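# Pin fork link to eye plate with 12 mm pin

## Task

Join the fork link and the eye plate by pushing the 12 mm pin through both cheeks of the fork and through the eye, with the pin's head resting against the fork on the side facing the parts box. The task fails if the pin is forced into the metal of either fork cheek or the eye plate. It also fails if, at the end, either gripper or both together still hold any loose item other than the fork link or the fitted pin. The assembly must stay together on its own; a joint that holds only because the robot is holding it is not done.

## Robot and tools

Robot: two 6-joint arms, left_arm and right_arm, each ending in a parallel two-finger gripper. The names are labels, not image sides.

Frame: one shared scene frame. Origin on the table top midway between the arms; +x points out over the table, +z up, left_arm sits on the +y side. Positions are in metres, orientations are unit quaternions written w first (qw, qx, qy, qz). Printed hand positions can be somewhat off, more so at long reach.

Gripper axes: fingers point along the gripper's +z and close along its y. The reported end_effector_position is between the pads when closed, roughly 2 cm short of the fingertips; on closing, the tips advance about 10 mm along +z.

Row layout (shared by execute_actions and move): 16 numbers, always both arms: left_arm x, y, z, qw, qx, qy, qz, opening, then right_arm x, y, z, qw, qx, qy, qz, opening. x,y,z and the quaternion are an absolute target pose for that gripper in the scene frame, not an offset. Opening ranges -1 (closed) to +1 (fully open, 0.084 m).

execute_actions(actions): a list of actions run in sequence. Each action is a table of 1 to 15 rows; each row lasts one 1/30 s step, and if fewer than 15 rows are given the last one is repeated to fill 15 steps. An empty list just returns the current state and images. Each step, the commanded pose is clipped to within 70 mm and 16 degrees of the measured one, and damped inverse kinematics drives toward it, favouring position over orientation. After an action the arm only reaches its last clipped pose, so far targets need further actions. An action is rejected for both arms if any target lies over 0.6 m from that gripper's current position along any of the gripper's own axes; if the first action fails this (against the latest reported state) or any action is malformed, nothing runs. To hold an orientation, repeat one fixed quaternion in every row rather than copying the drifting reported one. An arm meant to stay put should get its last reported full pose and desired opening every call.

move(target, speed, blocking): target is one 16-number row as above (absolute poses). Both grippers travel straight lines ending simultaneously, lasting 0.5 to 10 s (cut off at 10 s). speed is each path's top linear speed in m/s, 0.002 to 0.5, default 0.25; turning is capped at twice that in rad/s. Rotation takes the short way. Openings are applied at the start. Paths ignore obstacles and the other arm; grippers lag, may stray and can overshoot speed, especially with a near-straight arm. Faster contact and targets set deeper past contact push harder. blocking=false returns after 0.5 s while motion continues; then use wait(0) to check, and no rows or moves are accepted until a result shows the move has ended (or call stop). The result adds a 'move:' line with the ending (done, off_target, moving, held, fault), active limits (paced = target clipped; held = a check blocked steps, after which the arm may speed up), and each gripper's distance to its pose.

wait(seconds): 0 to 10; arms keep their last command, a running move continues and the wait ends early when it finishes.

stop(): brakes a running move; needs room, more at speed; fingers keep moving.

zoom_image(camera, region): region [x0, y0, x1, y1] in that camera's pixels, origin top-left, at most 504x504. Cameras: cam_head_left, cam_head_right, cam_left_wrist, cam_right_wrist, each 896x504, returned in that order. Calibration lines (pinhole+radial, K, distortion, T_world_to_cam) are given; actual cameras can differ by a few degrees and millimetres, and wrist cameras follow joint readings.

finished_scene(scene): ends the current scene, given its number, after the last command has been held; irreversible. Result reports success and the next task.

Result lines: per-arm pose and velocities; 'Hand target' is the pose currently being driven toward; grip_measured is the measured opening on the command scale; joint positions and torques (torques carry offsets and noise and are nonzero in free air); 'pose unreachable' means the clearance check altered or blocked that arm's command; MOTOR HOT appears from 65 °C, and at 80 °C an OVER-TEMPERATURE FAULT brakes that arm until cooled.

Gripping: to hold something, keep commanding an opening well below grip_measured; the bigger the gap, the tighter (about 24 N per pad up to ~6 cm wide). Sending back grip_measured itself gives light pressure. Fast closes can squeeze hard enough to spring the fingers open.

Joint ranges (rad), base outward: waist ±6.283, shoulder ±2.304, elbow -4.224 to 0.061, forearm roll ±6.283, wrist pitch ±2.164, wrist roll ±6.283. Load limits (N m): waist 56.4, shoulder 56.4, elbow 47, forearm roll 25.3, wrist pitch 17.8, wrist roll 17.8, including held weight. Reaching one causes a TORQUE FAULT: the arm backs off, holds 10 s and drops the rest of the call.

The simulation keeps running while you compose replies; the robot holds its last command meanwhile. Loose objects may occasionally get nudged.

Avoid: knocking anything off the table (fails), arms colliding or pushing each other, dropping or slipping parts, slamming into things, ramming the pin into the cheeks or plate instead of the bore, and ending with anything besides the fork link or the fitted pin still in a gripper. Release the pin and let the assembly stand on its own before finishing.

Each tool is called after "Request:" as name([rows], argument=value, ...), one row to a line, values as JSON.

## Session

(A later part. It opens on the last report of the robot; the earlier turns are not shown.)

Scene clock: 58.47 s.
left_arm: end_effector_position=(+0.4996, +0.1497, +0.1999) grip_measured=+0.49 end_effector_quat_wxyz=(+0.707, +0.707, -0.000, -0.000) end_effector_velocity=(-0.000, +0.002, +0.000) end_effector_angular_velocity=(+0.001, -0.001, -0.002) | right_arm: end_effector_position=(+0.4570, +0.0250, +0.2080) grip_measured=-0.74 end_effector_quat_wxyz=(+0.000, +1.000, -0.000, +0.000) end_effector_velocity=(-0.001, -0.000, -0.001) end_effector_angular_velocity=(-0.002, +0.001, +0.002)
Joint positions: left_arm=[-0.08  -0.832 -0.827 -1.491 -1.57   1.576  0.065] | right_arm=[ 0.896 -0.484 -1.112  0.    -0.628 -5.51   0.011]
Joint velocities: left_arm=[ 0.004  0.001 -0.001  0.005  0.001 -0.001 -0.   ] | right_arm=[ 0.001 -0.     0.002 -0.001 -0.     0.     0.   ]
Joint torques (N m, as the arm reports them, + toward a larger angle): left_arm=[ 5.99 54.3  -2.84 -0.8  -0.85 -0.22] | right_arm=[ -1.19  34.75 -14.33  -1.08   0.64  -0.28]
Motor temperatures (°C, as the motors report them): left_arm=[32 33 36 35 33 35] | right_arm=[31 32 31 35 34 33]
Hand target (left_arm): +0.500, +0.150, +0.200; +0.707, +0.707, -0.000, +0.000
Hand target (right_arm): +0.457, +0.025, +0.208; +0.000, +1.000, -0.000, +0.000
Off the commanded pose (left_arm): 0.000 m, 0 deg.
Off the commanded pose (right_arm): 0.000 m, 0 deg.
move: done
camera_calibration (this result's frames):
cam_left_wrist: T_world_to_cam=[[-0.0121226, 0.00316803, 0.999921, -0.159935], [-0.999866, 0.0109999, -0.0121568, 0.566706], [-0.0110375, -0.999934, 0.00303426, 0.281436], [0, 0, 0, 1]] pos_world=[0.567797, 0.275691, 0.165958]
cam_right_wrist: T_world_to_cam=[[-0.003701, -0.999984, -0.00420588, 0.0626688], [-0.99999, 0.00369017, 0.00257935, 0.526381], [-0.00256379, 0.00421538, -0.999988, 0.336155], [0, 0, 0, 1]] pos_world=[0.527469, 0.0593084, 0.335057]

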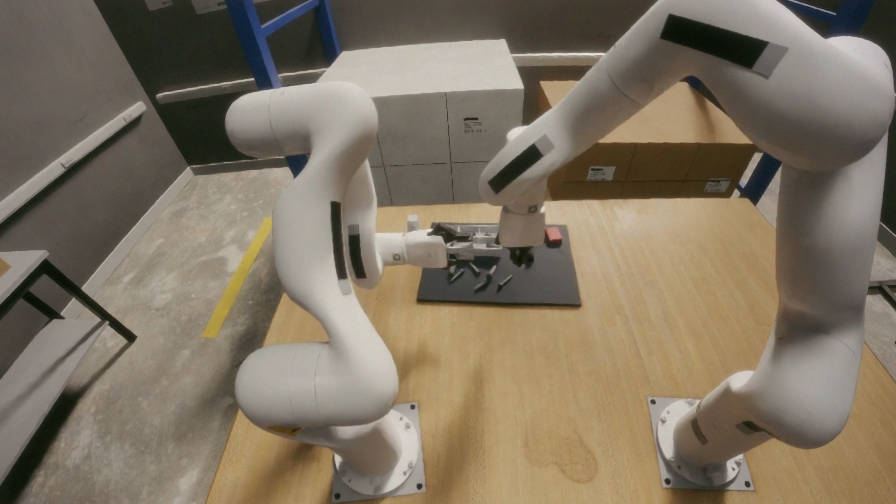

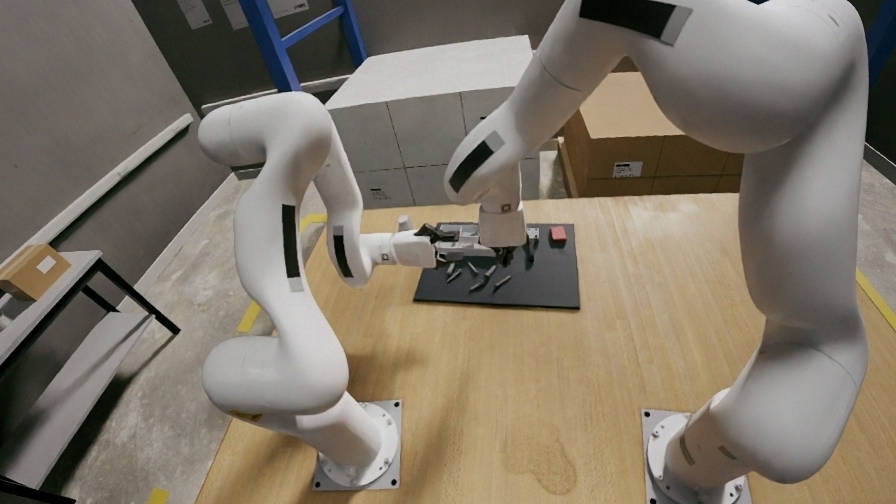

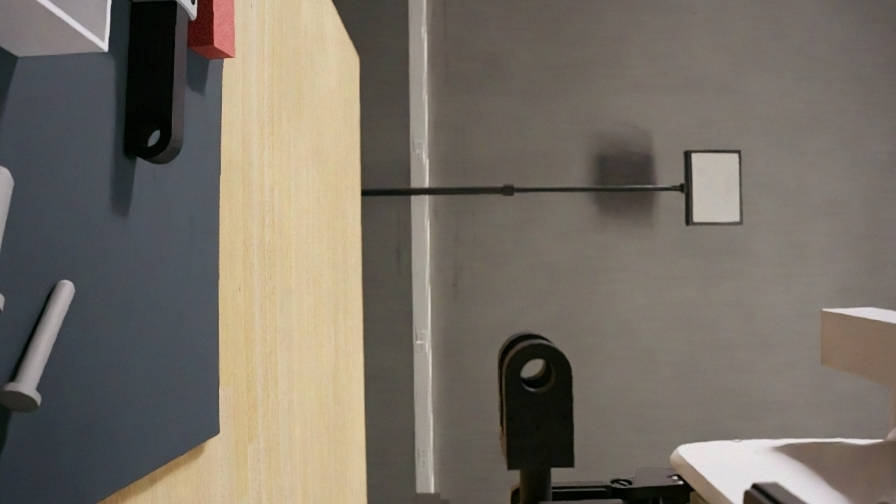

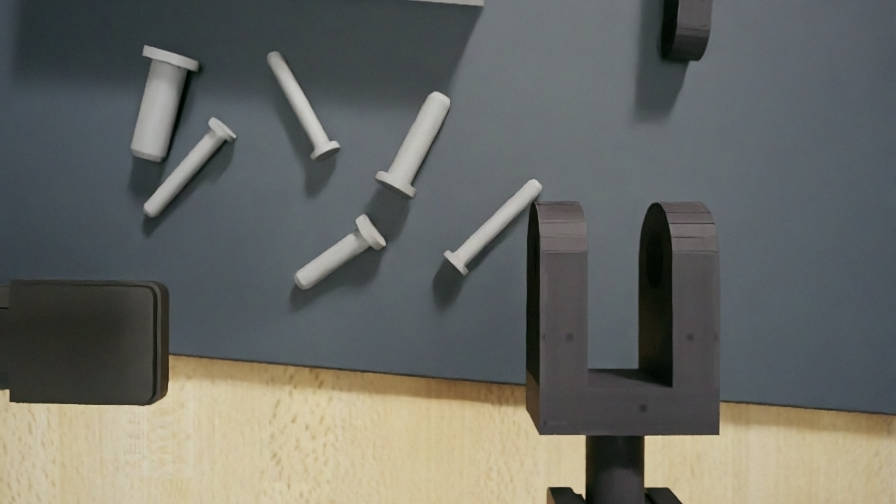

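Request:
move(target=[0.566,0.10,0.14,0,0.208,0.978,0,-0.2,0.47,-0.06,0.16,0,1,0,0,-1], speed=0.25)

Request:
move(target=[0.566,0.080,0.08,0,0.208,0.978,0,-0.2,0.47,-0.06,0.10,0,1,0,0,-1], speed=0.1)

Scene clock: 69.63 s.
left_arm: end_effector_position=(+0.5458, +0.1143, +0.1573) grip_measured=-0.21 end_effector_quat_wxyz=(+0.287, +0.461, +0.840, -0.003) end_effector_velocity=(-0.000, -0.001, +0.000) end_effector_angular_velocity=(-0.000, -0.001, -0.001) | right_arm: end_effector_position=(+0.4697, -0.0599, +0.1603) grip_measured=-0.74 end_effector_quat_wxyz=(-0.000, +1.000, -0.000, -0.000) end_effector_velocity=(+0.001, -0.002, -0.001) end_effector_angular_velocity=(+0.001, -0.001, +0.001)
Joint positions: left_arm=[-0.617 -0.37  -0.657 -3.036 -0.295  0.437  0.035] | right_arm=[ 0.758 -0.469 -0.954  0.    -0.485 -5.648  0.011]
Joint velocities: left_arm=[-0.001  0.001 -0.     0.    -0.    -0.    -0.   ] | right_arm=[-0.003  0.     0.002 -0.     0.003 -0.004 -0.   ]
Joint torques (N m, as the arm reports them, + toward a larger angle): left_arm=[ 6.46 43.78 -7.94 -1.53 -0.3  -0.26] | right_arm=[  1.93  30.48 -13.59  -0.73   0.62  -0.16]
Motor temperatures (°C, as the motors report them): left_arm=[32 33 36 35 33 35] | right_arm=[31 32 31 35 34 33]
Hand target (left_arm): +0.546, +0.114, +0.157; +0.287, +0.461, +0.840, -0.003
Hand target (right_arm): +0.470, -0.060, +0.160; -0.000, +1.000, -0.000, -0.000
Off the commanded pose (left_arm): 0.030 m, 47 deg; orientation clipped at the last step of the last action.
Off the commanded pose (right_arm): 0.000 m, 0 deg.
move: held (left_arm); limits=paced,held; held on 52 of 180 steps (left_arm), including the last (left_arm)
pose unreachable (left arm): on one or more control steps of this call, first in action 0 (counted from 0), this arm could not follow its commanded pose, so it was not sent that pose on those steps. On the call's last step it was still not sent that pose. It may still have moved: this result reports where it is.
cause: the commanded pose would bring a part of the arm too close to another arm (a part of this arm just beyond joint 4 (forearm roll) and a part of the other arm just beyond its joint 4 (forearm roll)).
camera_calibration (this result's frames):
cam_left_wrist: T_world_to_cam=[[0.779526, 0.566325, 0.26761, -0.497901], [0.395743, -0.77646, 0.490405, -0.138016], [0.485517, -0.276379, -0.82939, 0.0239064], [0, 0, 0, 1]] pos_world=[0.431138, 0.181417, 0.220755]
cam_right_wrist: T_world_to_cam=[[-0.00382464, -0.999983, -0.00437261, -0.0223269], [-0.999989, 0.00381336, 0.00258657, 0.539565], [-0.00256985, 0.00438245, -0.999987, 0.288863], [0, 0, 0, 1]] pos_world=[0.540216, -0.02565, 0.287366]

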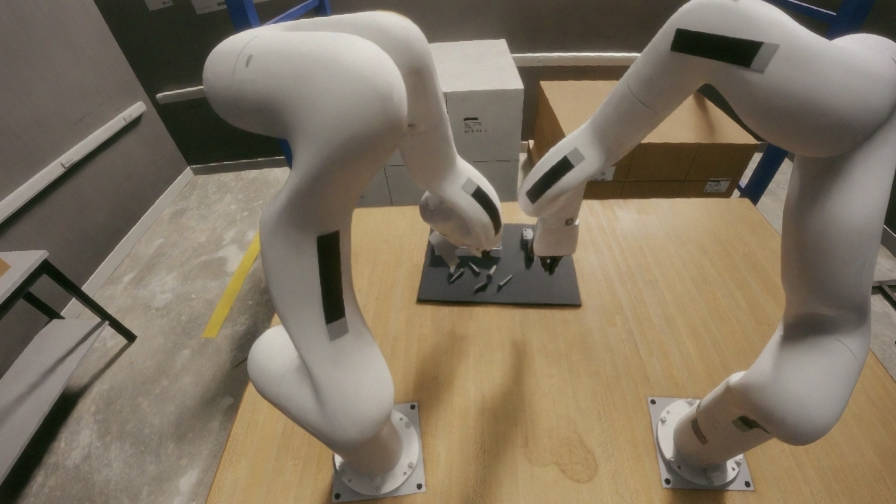

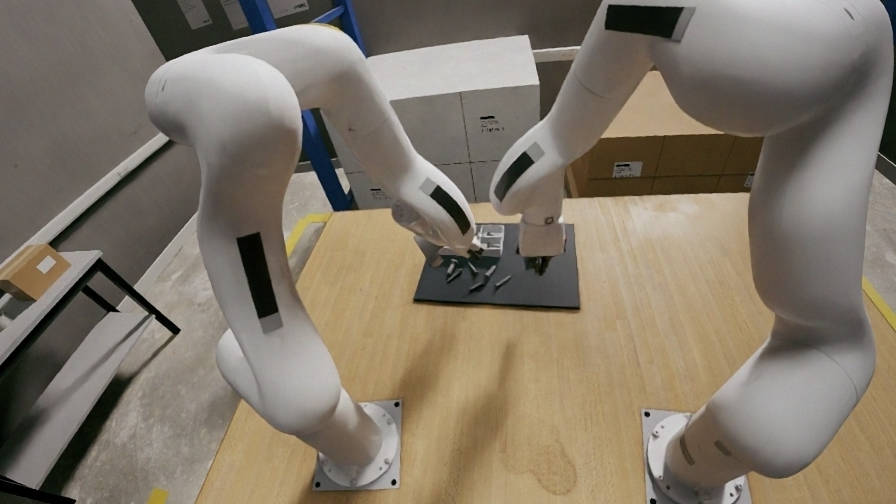

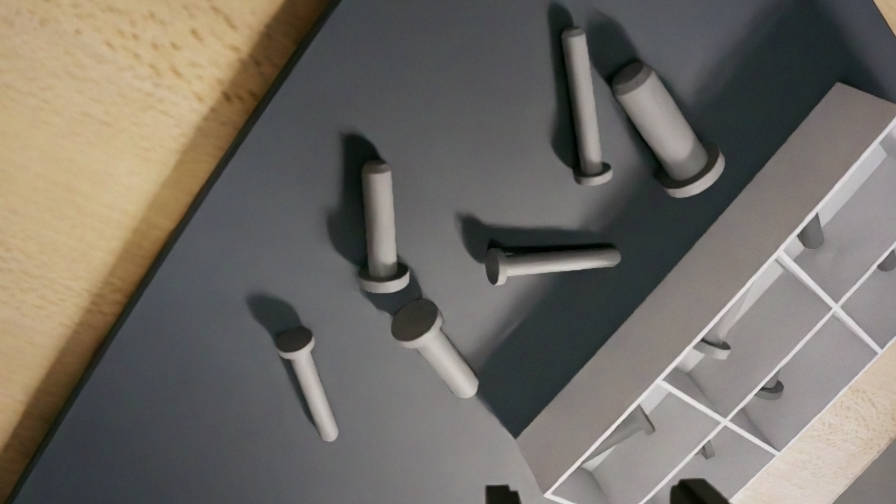

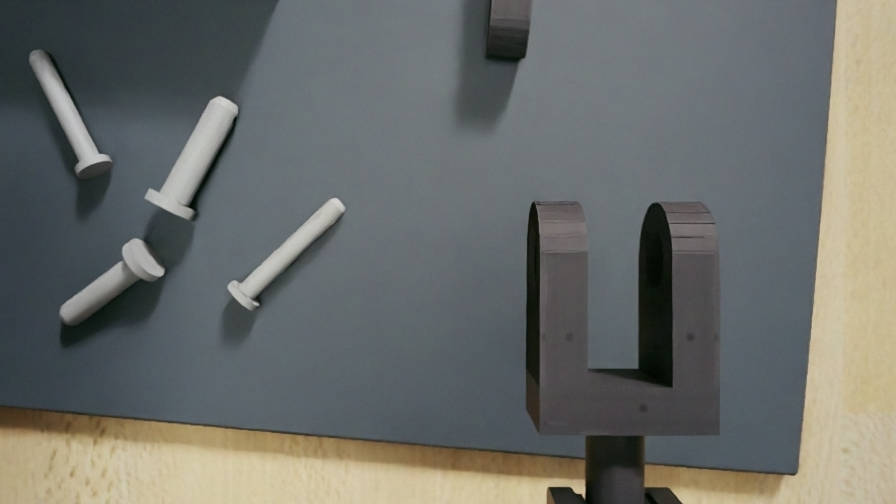

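Scene clock: 74.00 s.
left_arm: end_effector_position=(+0.5491, +0.1083, +0.1441) grip_measured=-0.21 end_effector_quat_wxyz=(+0.240, +0.422, +0.874, -0.005) end_effector_velocity=(-0.000, +0.000, -0.001) end_effector_angular_velocity=(+0.002, +0.002, -0.001) | right_arm: end_effector_position=(+0.4697, -0.0600, +0.1494) grip_measured=-0.74 end_effector_quat_wxyz=(-0.000, +1.000, -0.000, +0.000) end_effector_velocity=(-0.000, -0.000, -0.000) end_effector_angular_velocity=(-0.001, +0.000, +0.002)
Joint positions: left_arm=[-0.64  -0.419 -0.729 -3.169 -0.175  0.448  0.035] | right_arm=[ 0.758 -0.489 -0.952  0.    -0.462 -5.648  0.011]
Joint velocities: left_arm=[ 0.    -0.002  0.     0.002  0.001 -0.     0.   ] | right_arm=[ 0.001  0.     0.001 -0.001 -0.    -0.001  0.   ]
Joint torques (N m, as the arm reports them, + toward a larger angle): left_arm=[ 6.39 46.95 -7.89 -1.29 -0.15 -0.21] | right_arm=[ -2.38  31.1  -14.8   -1.78   0.43  -0.48]
Motor temperatures (°C, as the motors report them): left_arm=[32 33 36 35 33 35] | right_arm=[31 32 31 35 34 33]
Hand target (left_arm): +0.549, +0.108, +0.144; +0.240, +0.422, +0.874, -0.005
Hand target (right_arm): +0.470, -0.060, +0.149; -0.000, +1.000, -0.000, +0.000
Off the commanded pose (left_arm): 0.072 m, 39 deg; position and orientation clipped at the last step of the last action.
Off the commanded pose (right_arm): 0.049 m, 0 deg.
move: held (left_arm, right_arm); limits=paced,held; held on 105 of 131 steps (left_arm, right_arm), including the last (left_arm, right_arm)
pose unreachable (left arm): on one or more control steps of this call, first in action 0 (counted from 0), this arm could not follow its commanded pose, so it was not sent that pose on those steps. On the call's last step it was still not sent that pose. It may still have moved: this result reports where it is.
cause: the commanded pose would bring a part of the arm too close to another arm (a part of this arm just beyond joint 4 (forearm roll) and a part of the other arm just beyond its joint 4 (forearm roll)).
pose unreachable (right arm): on one or more control steps of this call, first in action 0 (counted from 0), this arm could not follow its commanded pose, so it was not sent that pose on those steps. On the call's last step it was still not sent that pose. It may still have moved: this result reports where it is.
cause: the commanded pose would bring a part of the arm too close to another arm (a part of this arm just beyond joint 4 (forearm roll) and a part of the other arm just beyond its joint 4 (forearm roll)).
camera_calibration (this result's frames):
cam_left_wrist: T_world_to_cam=[[0.74566, 0.634886, 0.202265, -0.472967], [0.514415, -0.741437, 0.43087, -0.197913], [0.42352, -0.217234, -0.879454, 0.0445432], [0, 0, 0, 1]] pos_world=[0.435617, 0.163216, 0.220113]
cam_right_wrist: T_world_to_cam=[[-0.0038177, -0.999983, -0.00430952, -0.0224406], [-0.999989, 0.0038066, 0.00257965, 0.539598], [-0.0025632, 0.00431933, -0.999987, 0.277986], [0, 0, 0, 1]] pos_world=[0.540219, -0.0256949, 0.276493]

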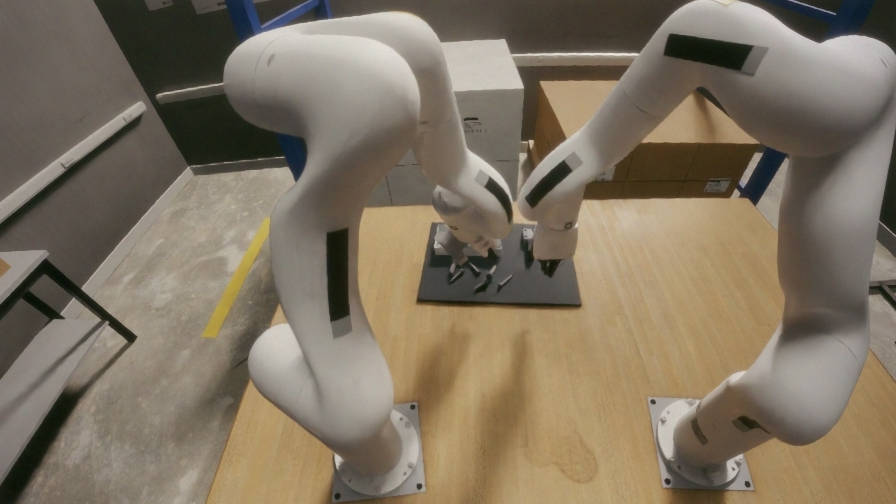

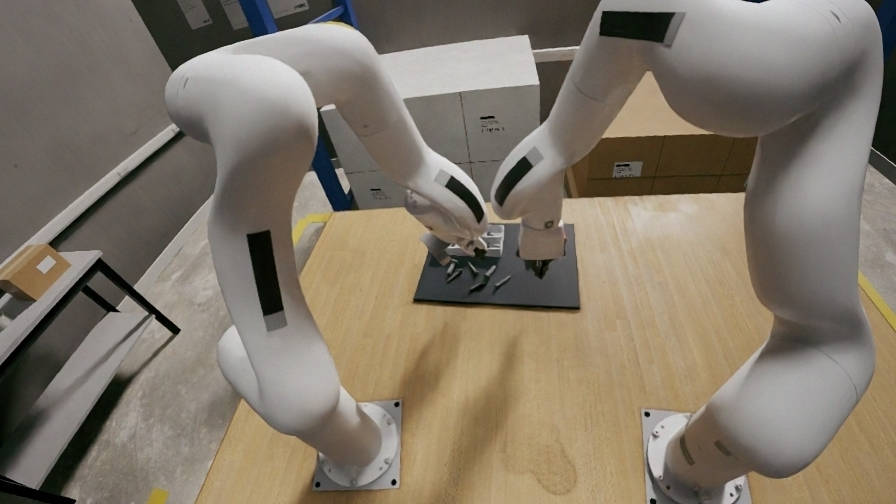

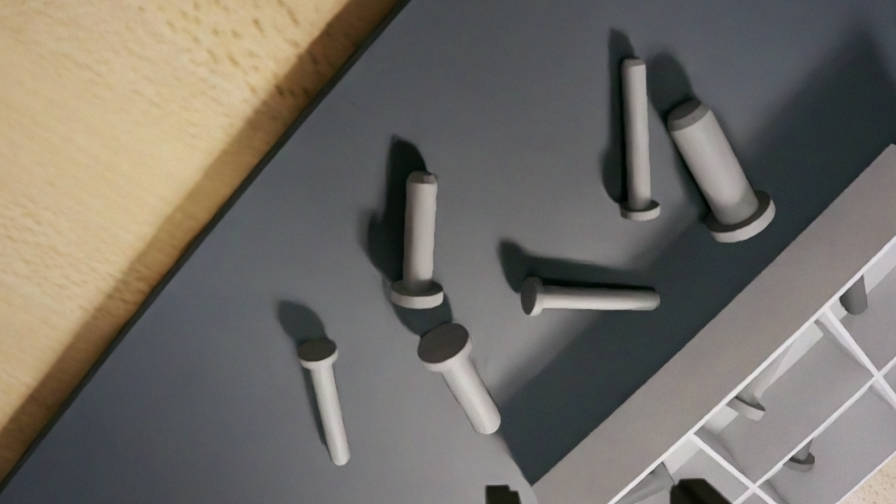

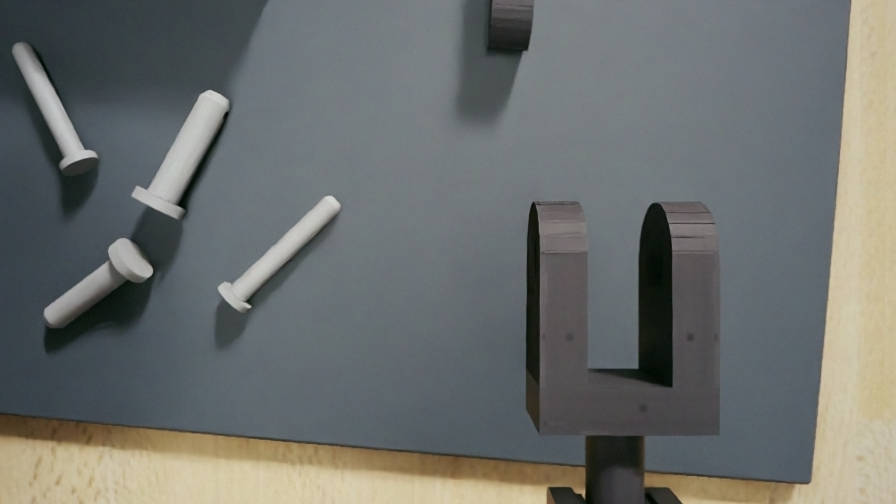

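Request:
move(target=[0.549,0.12,0.16,0.240,0.422,0.874,0,-0.2,0.45,-0.25,0.18,0,1,0,0,-1])

Request:
move(target=[0.53,0.097,0.07,0.071,0.919,-0.195,0.335,-0.2,0.45,-0.25,0.18,0,1,0,0,-1])

Scene clock: 80.60 s.
left_arm: end_effector_position=(+0.5489, +0.1200, +0.1599) grip_measured=-0.21 end_effector_quat_wxyz=(+0.240, +0.422, +0.874, -0.000) end_effector_velocity=(-0.000, -0.000, -0.000) end_effector_angular_velocity=(+0.001, +0.001, -0.001) | right_arm: end_effector_position=(+0.4499, -0.2494, +0.1803) grip_measured=-0.74 end_effector_quat_wxyz=(-0.000, +1.000, +0.000, -0.000) end_effector_velocity=(-0.001, -0.002, +0.000) end_effector_angular_velocity=(+0.002, +0.001, +0.001)
Joint positions: left_arm=[-0.621 -0.372 -0.714 -3.181 -0.143  0.478  0.035] | right_arm=[ 0.403 -0.221 -0.667  0.002 -0.446 -6.005  0.011]
Joint velocities: left_arm=[-0.001  0.     0.    -0.001  0.001  0.002 -0.   ] | right_arm=[-0.005  0.003  0.002  0.005 -0.001 -0.011 -0.   ]
Joint torques (N m, as the arm reports them, + toward a larger angle): left_arm=[ 6.55 45.9  -7.98 -1.34 -0.14 -0.27] | right_arm=[ -1.58  22.51 -14.11  -0.73   0.4   -0.33]
Motor temperatures (°C, as the motors report them): left_arm=[32 33 36 35 33 35] | right_arm=[31 32 31 35 34 33]
Hand target (left_arm): +0.549, +0.120, +0.160; +0.240, +0.422, +0.874, -0.000
Hand target (right_arm): +0.450, -0.250, +0.180; -0.000, +1.000, -0.000, -0.000
Off the commanded pose (left_arm): 0.000 m, 0 deg.
Off the commanded pose (right_arm): 0.001 m, 0 deg.
move: done
camera_calibration (this result's frames):
cam_left_wrist: T_world_to_cam=[[0.742951, 0.635344, 0.210622, -0.483336], [0.514768, -0.743479, 0.426911, -0.195306], [0.427829, -0.208752, -0.879423, 0.0577424], [0, 0, 0, 1]] pos_world=[0.434928, 0.173932, 0.23596]
cam_right_wrist: T_world_to_cam=[[-0.00357439, -0.999982, -0.00483839, -0.211819], [-0.99999, 0.00356136, 0.00269947, 0.520333], [-0.00268219, 0.00484799, -0.999985, 0.309774], [0, 0, 0, 1]] pos_world=[0.520401, -0.21517, 0.30734]

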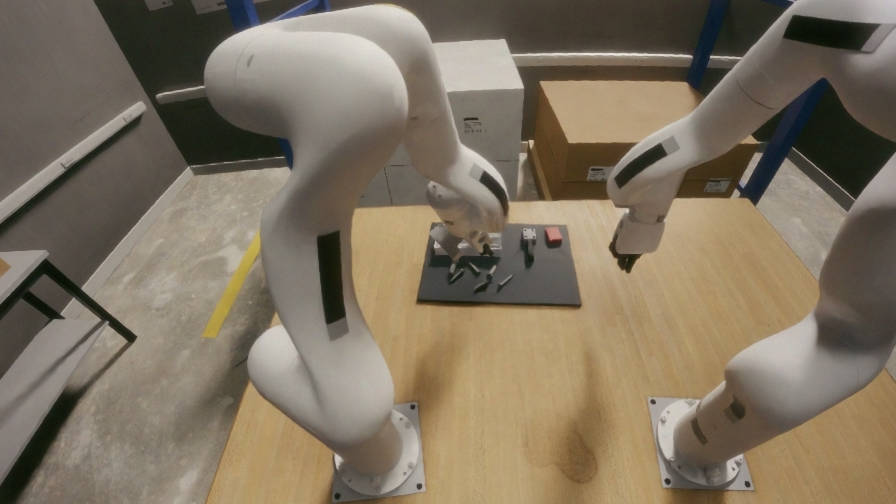

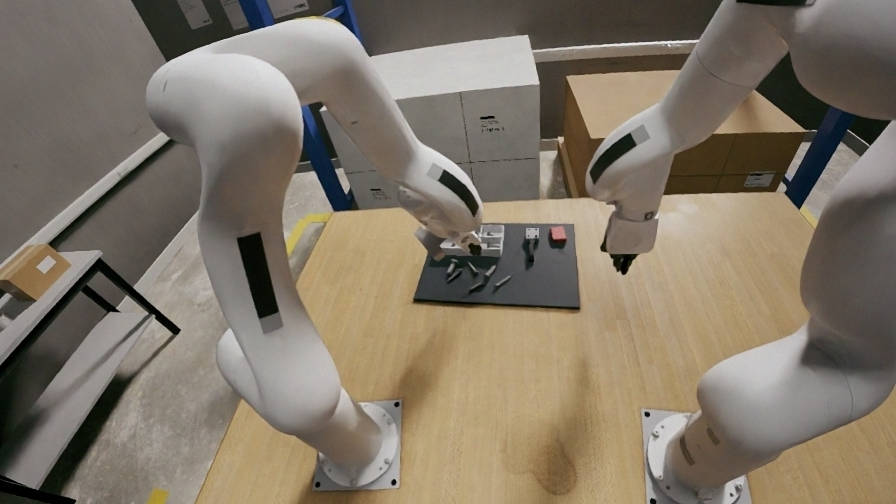

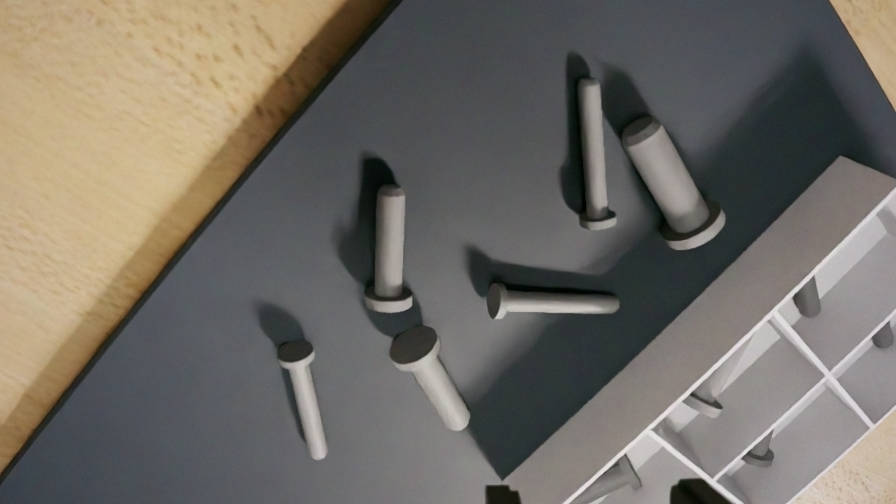

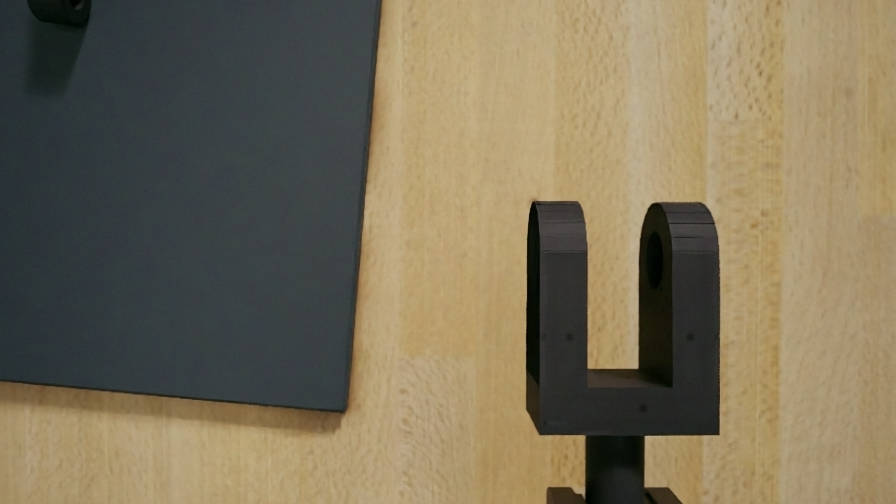

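Scene clock: 86.43 s.
left_arm: end_effector_position=(+0.5303, +0.0972, +0.0702) grip_measured=-0.21 end_effector_quat_wxyz=(+0.071, +0.919, -0.195, +0.335) end_effector_velocity=(-0.000, -0.000, -0.000) end_effector_angular_velocity=(+0.006, -0.003, -0.009) | right_arm: end_effector_position=(+0.4500, -0.2500, +0.1800) grip_measured=-0.74 end_effector_quat_wxyz=(-0.000, +1.000, +0.000, +0.000) end_effector_velocity=(-0.000, -0.001, -0.000) end_effector_angular_velocity=(-0.000, +0.001, -0.003)
Joint positions: left_arm=[-0.712 -0.616 -0.622 -3.278 -0.693  3.143  0.035] | right_arm=[ 0.402 -0.222 -0.666  0.    -0.445 -6.005  0.011]
Joint velocities: left_arm=[-0.    -0.001 -0.     0.001 -0.001  0.01   0.   ] | right_arm=[-0.002 -0.     0.    -0.    -0.     0.001 -0.   ]
Joint torques (N m, as the arm reports them, + toward a larger angle): left_arm=[ 5.31 47.84 -4.26 -0.75 -0.46 -0.1 ] | right_arm=[ -2.86  24.56 -13.33  -1.66   0.45  -0.51]
Motor temperatures (°C, as the motors report them): left_arm=[32 33 36 35 33 35] | right_arm=[31 32 31 35 34 33]
Hand target (left_arm): +0.530, +0.097, +0.070; +0.071, +0.919, -0.195, +0.335
Hand target (right_arm): +0.450, -0.250, +0.180; -0.000, +1.000, +0.000, +0.000
Off the commanded pose (left_arm): 0.000 m, 0 deg.
Off the commanded pose (right_arm): 0.000 m, 0 deg.
move: done
camera_calibration (this result's frames):
cam_left_wrist: T_world_to_cam=[[-0.41594, -0.909378, -0.00506419, 0.343725], [-0.701077, 0.324202, -0.635125, 0.451248], [0.579211, -0.260623, -0.772393, -0.100717], [0, 0, 0, 1]] pos_world=[0.517665, 0.140031, 0.210546]
cam_right_wrist: T_world_to_cam=[[-0.0036998, -0.999984, -0.00421129, -0.212469], [-0.99999, 0.00368896, 0.0025786, 0.520466], [-0.00256302, 0.00422079, -0.999988, 0.309299], [0, 0, 0, 1]] pos_world=[0.520467, -0.215691, 0.307058]

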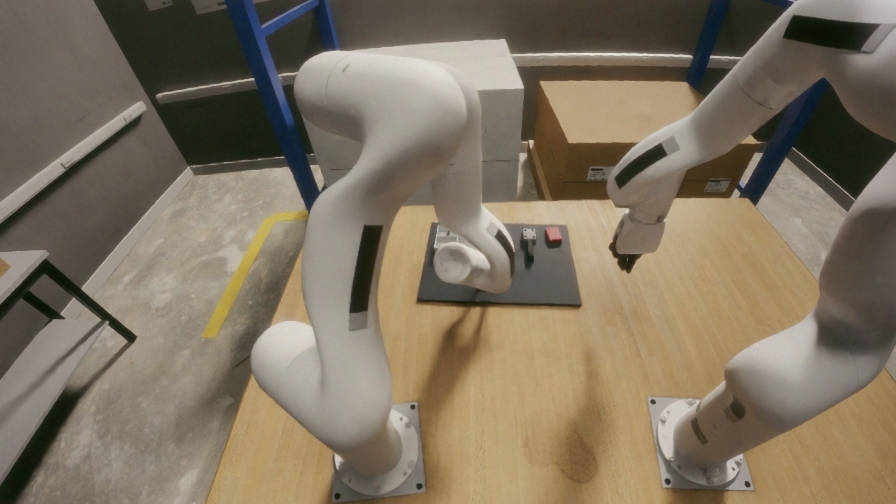

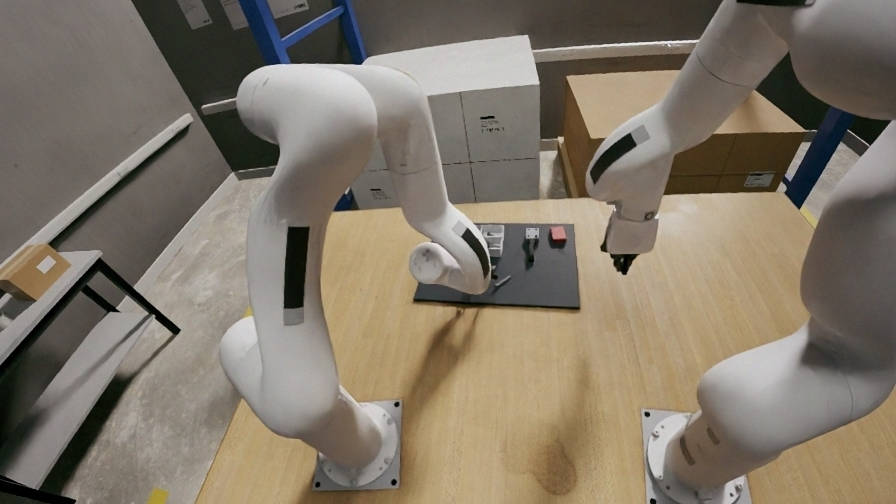

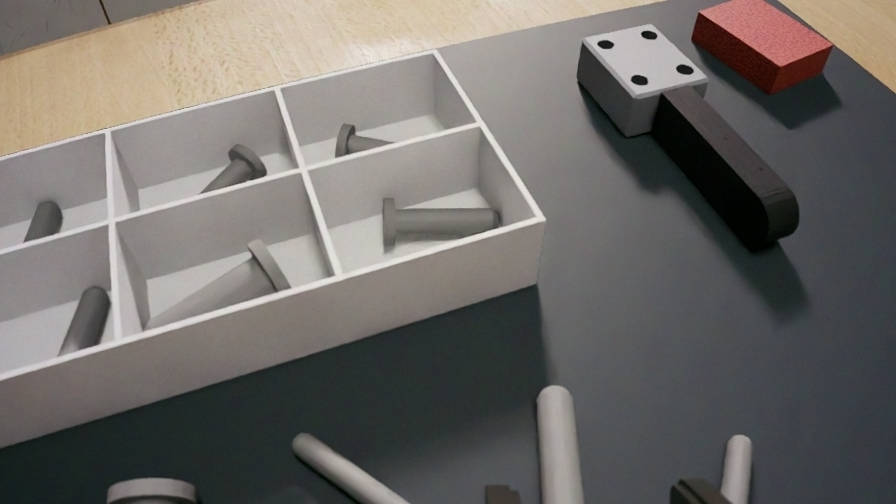

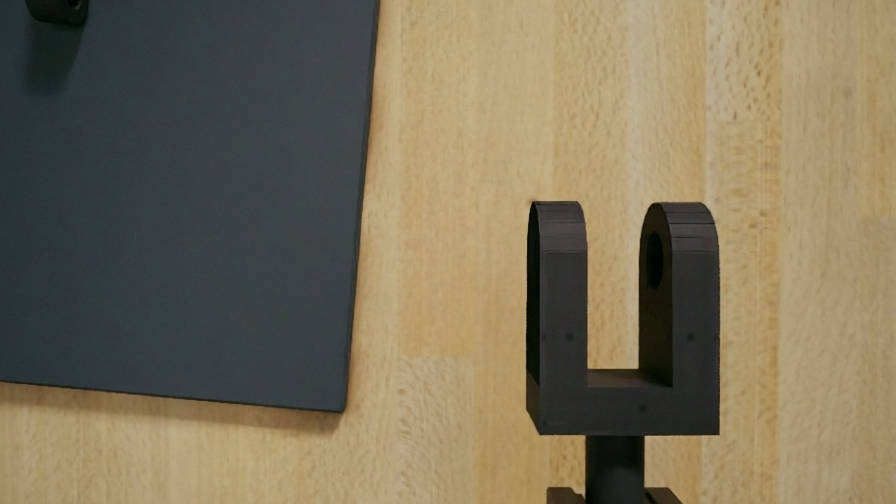

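Request:
move(target=[0.558,0.085,0.031,0.071,0.919,-0.195,0.335,-0.2,0.45,-0.25,0.18,0,1,0,0,-1], speed=0.05)

Scene clock: 89.03 s.
left_arm: end_effector_position=(+0.5582, +0.0849, +0.0321) grip_measured=-0.21 end_effector_quat_wxyz=(+0.071, +0.919, -0.195, +0.336) end_effector_velocity=(+0.001, -0.001, -0.003) end_effector_angular_velocity=(+0.001, +0.002, -0.001) | right_arm: end_effector_position=(+0.4500, -0.2500, +0.1800) grip_measured=-0.74 end_effector_quat_wxyz=(-0.000, +1.000, -0.000, +0.000) end_effector_velocity=(-0.001, -0.000, -0.001) end_effector_angular_velocity=(-0.000, +0.002, -0.000)
Joint positions: left_arm=[-0.702 -0.755 -0.732 -3.263 -0.723  3.138  0.035] | right_arm=[ 0.402 -0.222 -0.666  0.    -0.445 -6.005  0.011]
Joint velocities: left_arm=[ 0.001 -0.008 -0.007  0.002  0.001 -0.     0.   ] | right_arm=[ 0.    -0.     0.001  0.     0.     0.    -0.   ]
Joint torques (N m, as the arm reports them, + toward a larger angle): left_arm=[ 7.35 29.47 -6.06 -1.    0.62 -0.2 ] | right_arm=[ -1.29  23.95 -13.01  -1.51   0.55  -0.29]
Motor temperatures (°C, as the motors report them): left_arm=[32 33 36 35 33 35] | right_arm=[31 32 31 35 34 33]
Hand target (left_arm): +0.558, +0.085, +0.031; +0.071, +0.919, -0.195, +0.335
Hand target (right_arm): +0.450, -0.250, +0.180; -0.000, +1.000, +0.000, +0.000
Off the commanded pose (left_arm): 0.001 m, 0 deg.
Off the commanded pose (right_arm): 0.000 m, 0 deg.
move: done
camera_calibration (this result's frames):
cam_left_wrist: T_world_to_cam=[[-0.416516, -0.909112, -0.005369, 0.344293], [-0.699625, 0.324298, -0.636676, 0.449823], [0.580551, -0.26143, -0.771113, -0.15023], [0, 0, 0, 1]] pos_world=[0.545327, 0.127849, 0.172395]
cam_right_wrist: T_world_to_cam=[[-0.00370083, -0.999984, -0.00420595, -0.212471], [-0.99999, 0.00369001, 0.00257933, 0.520468], [-0.00256377, 0.00421545, -0.999988, 0.309297], [0, 0, 0, 1]] pos_world=[0.520469, -0.215692, 0.307057]

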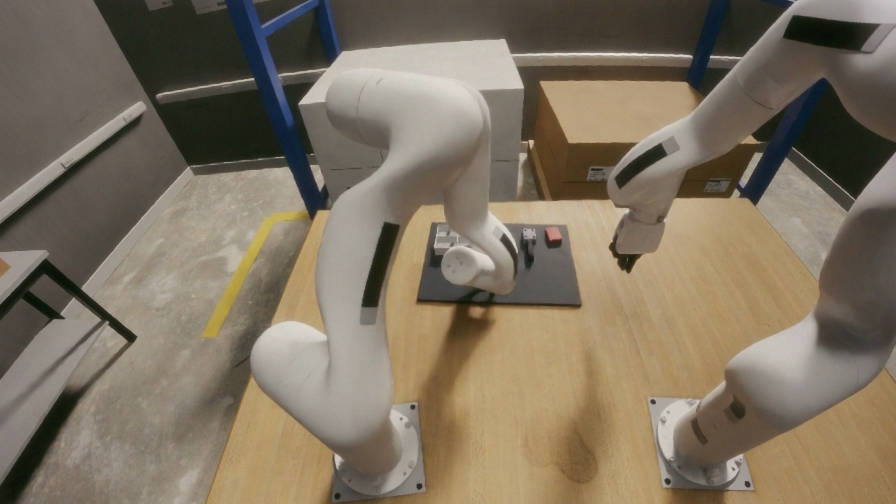

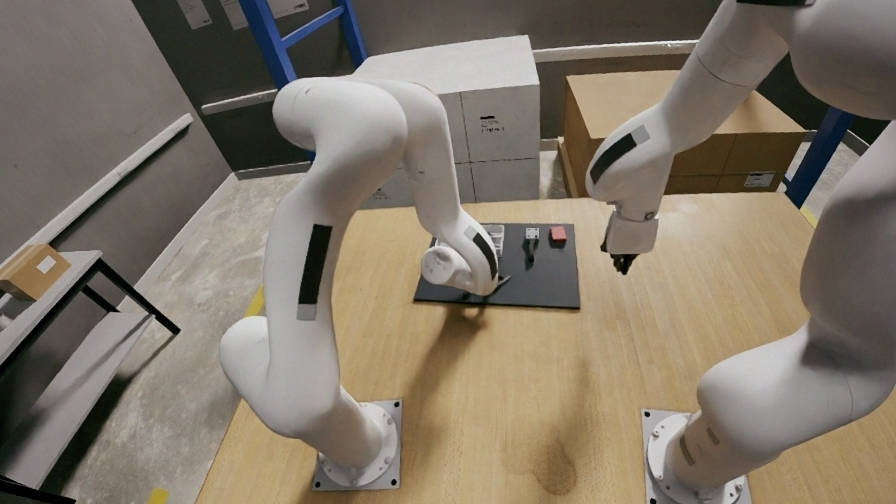

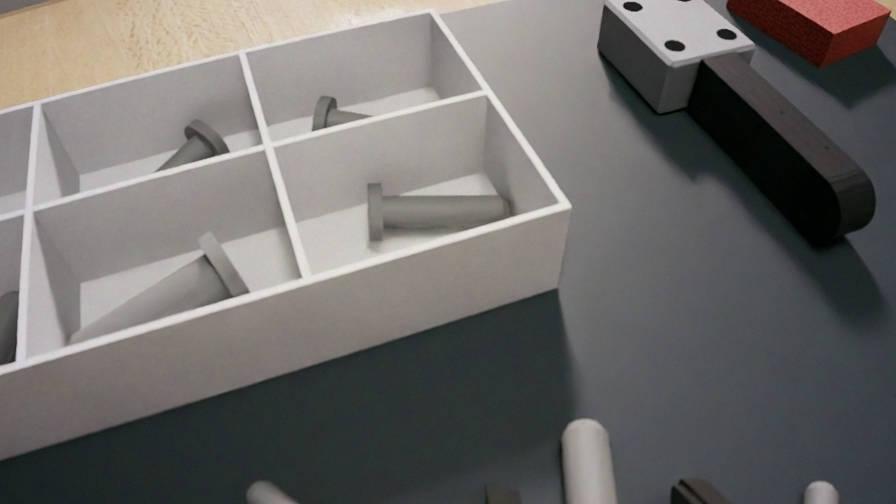

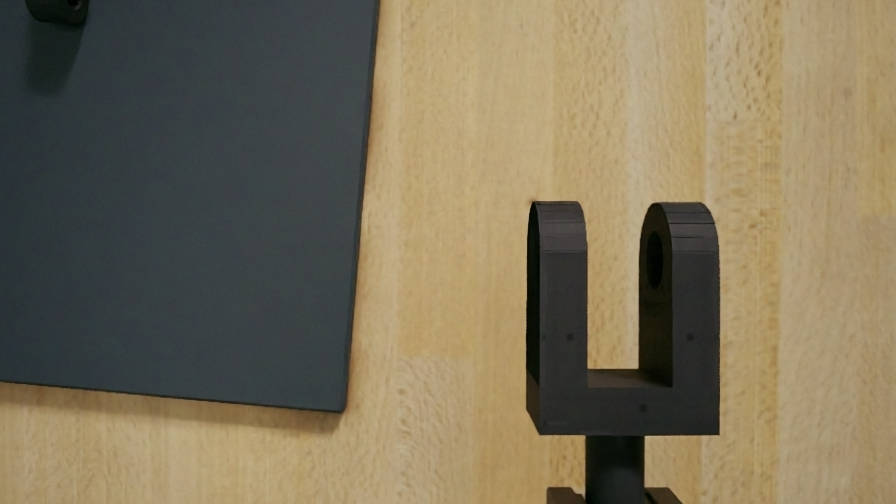

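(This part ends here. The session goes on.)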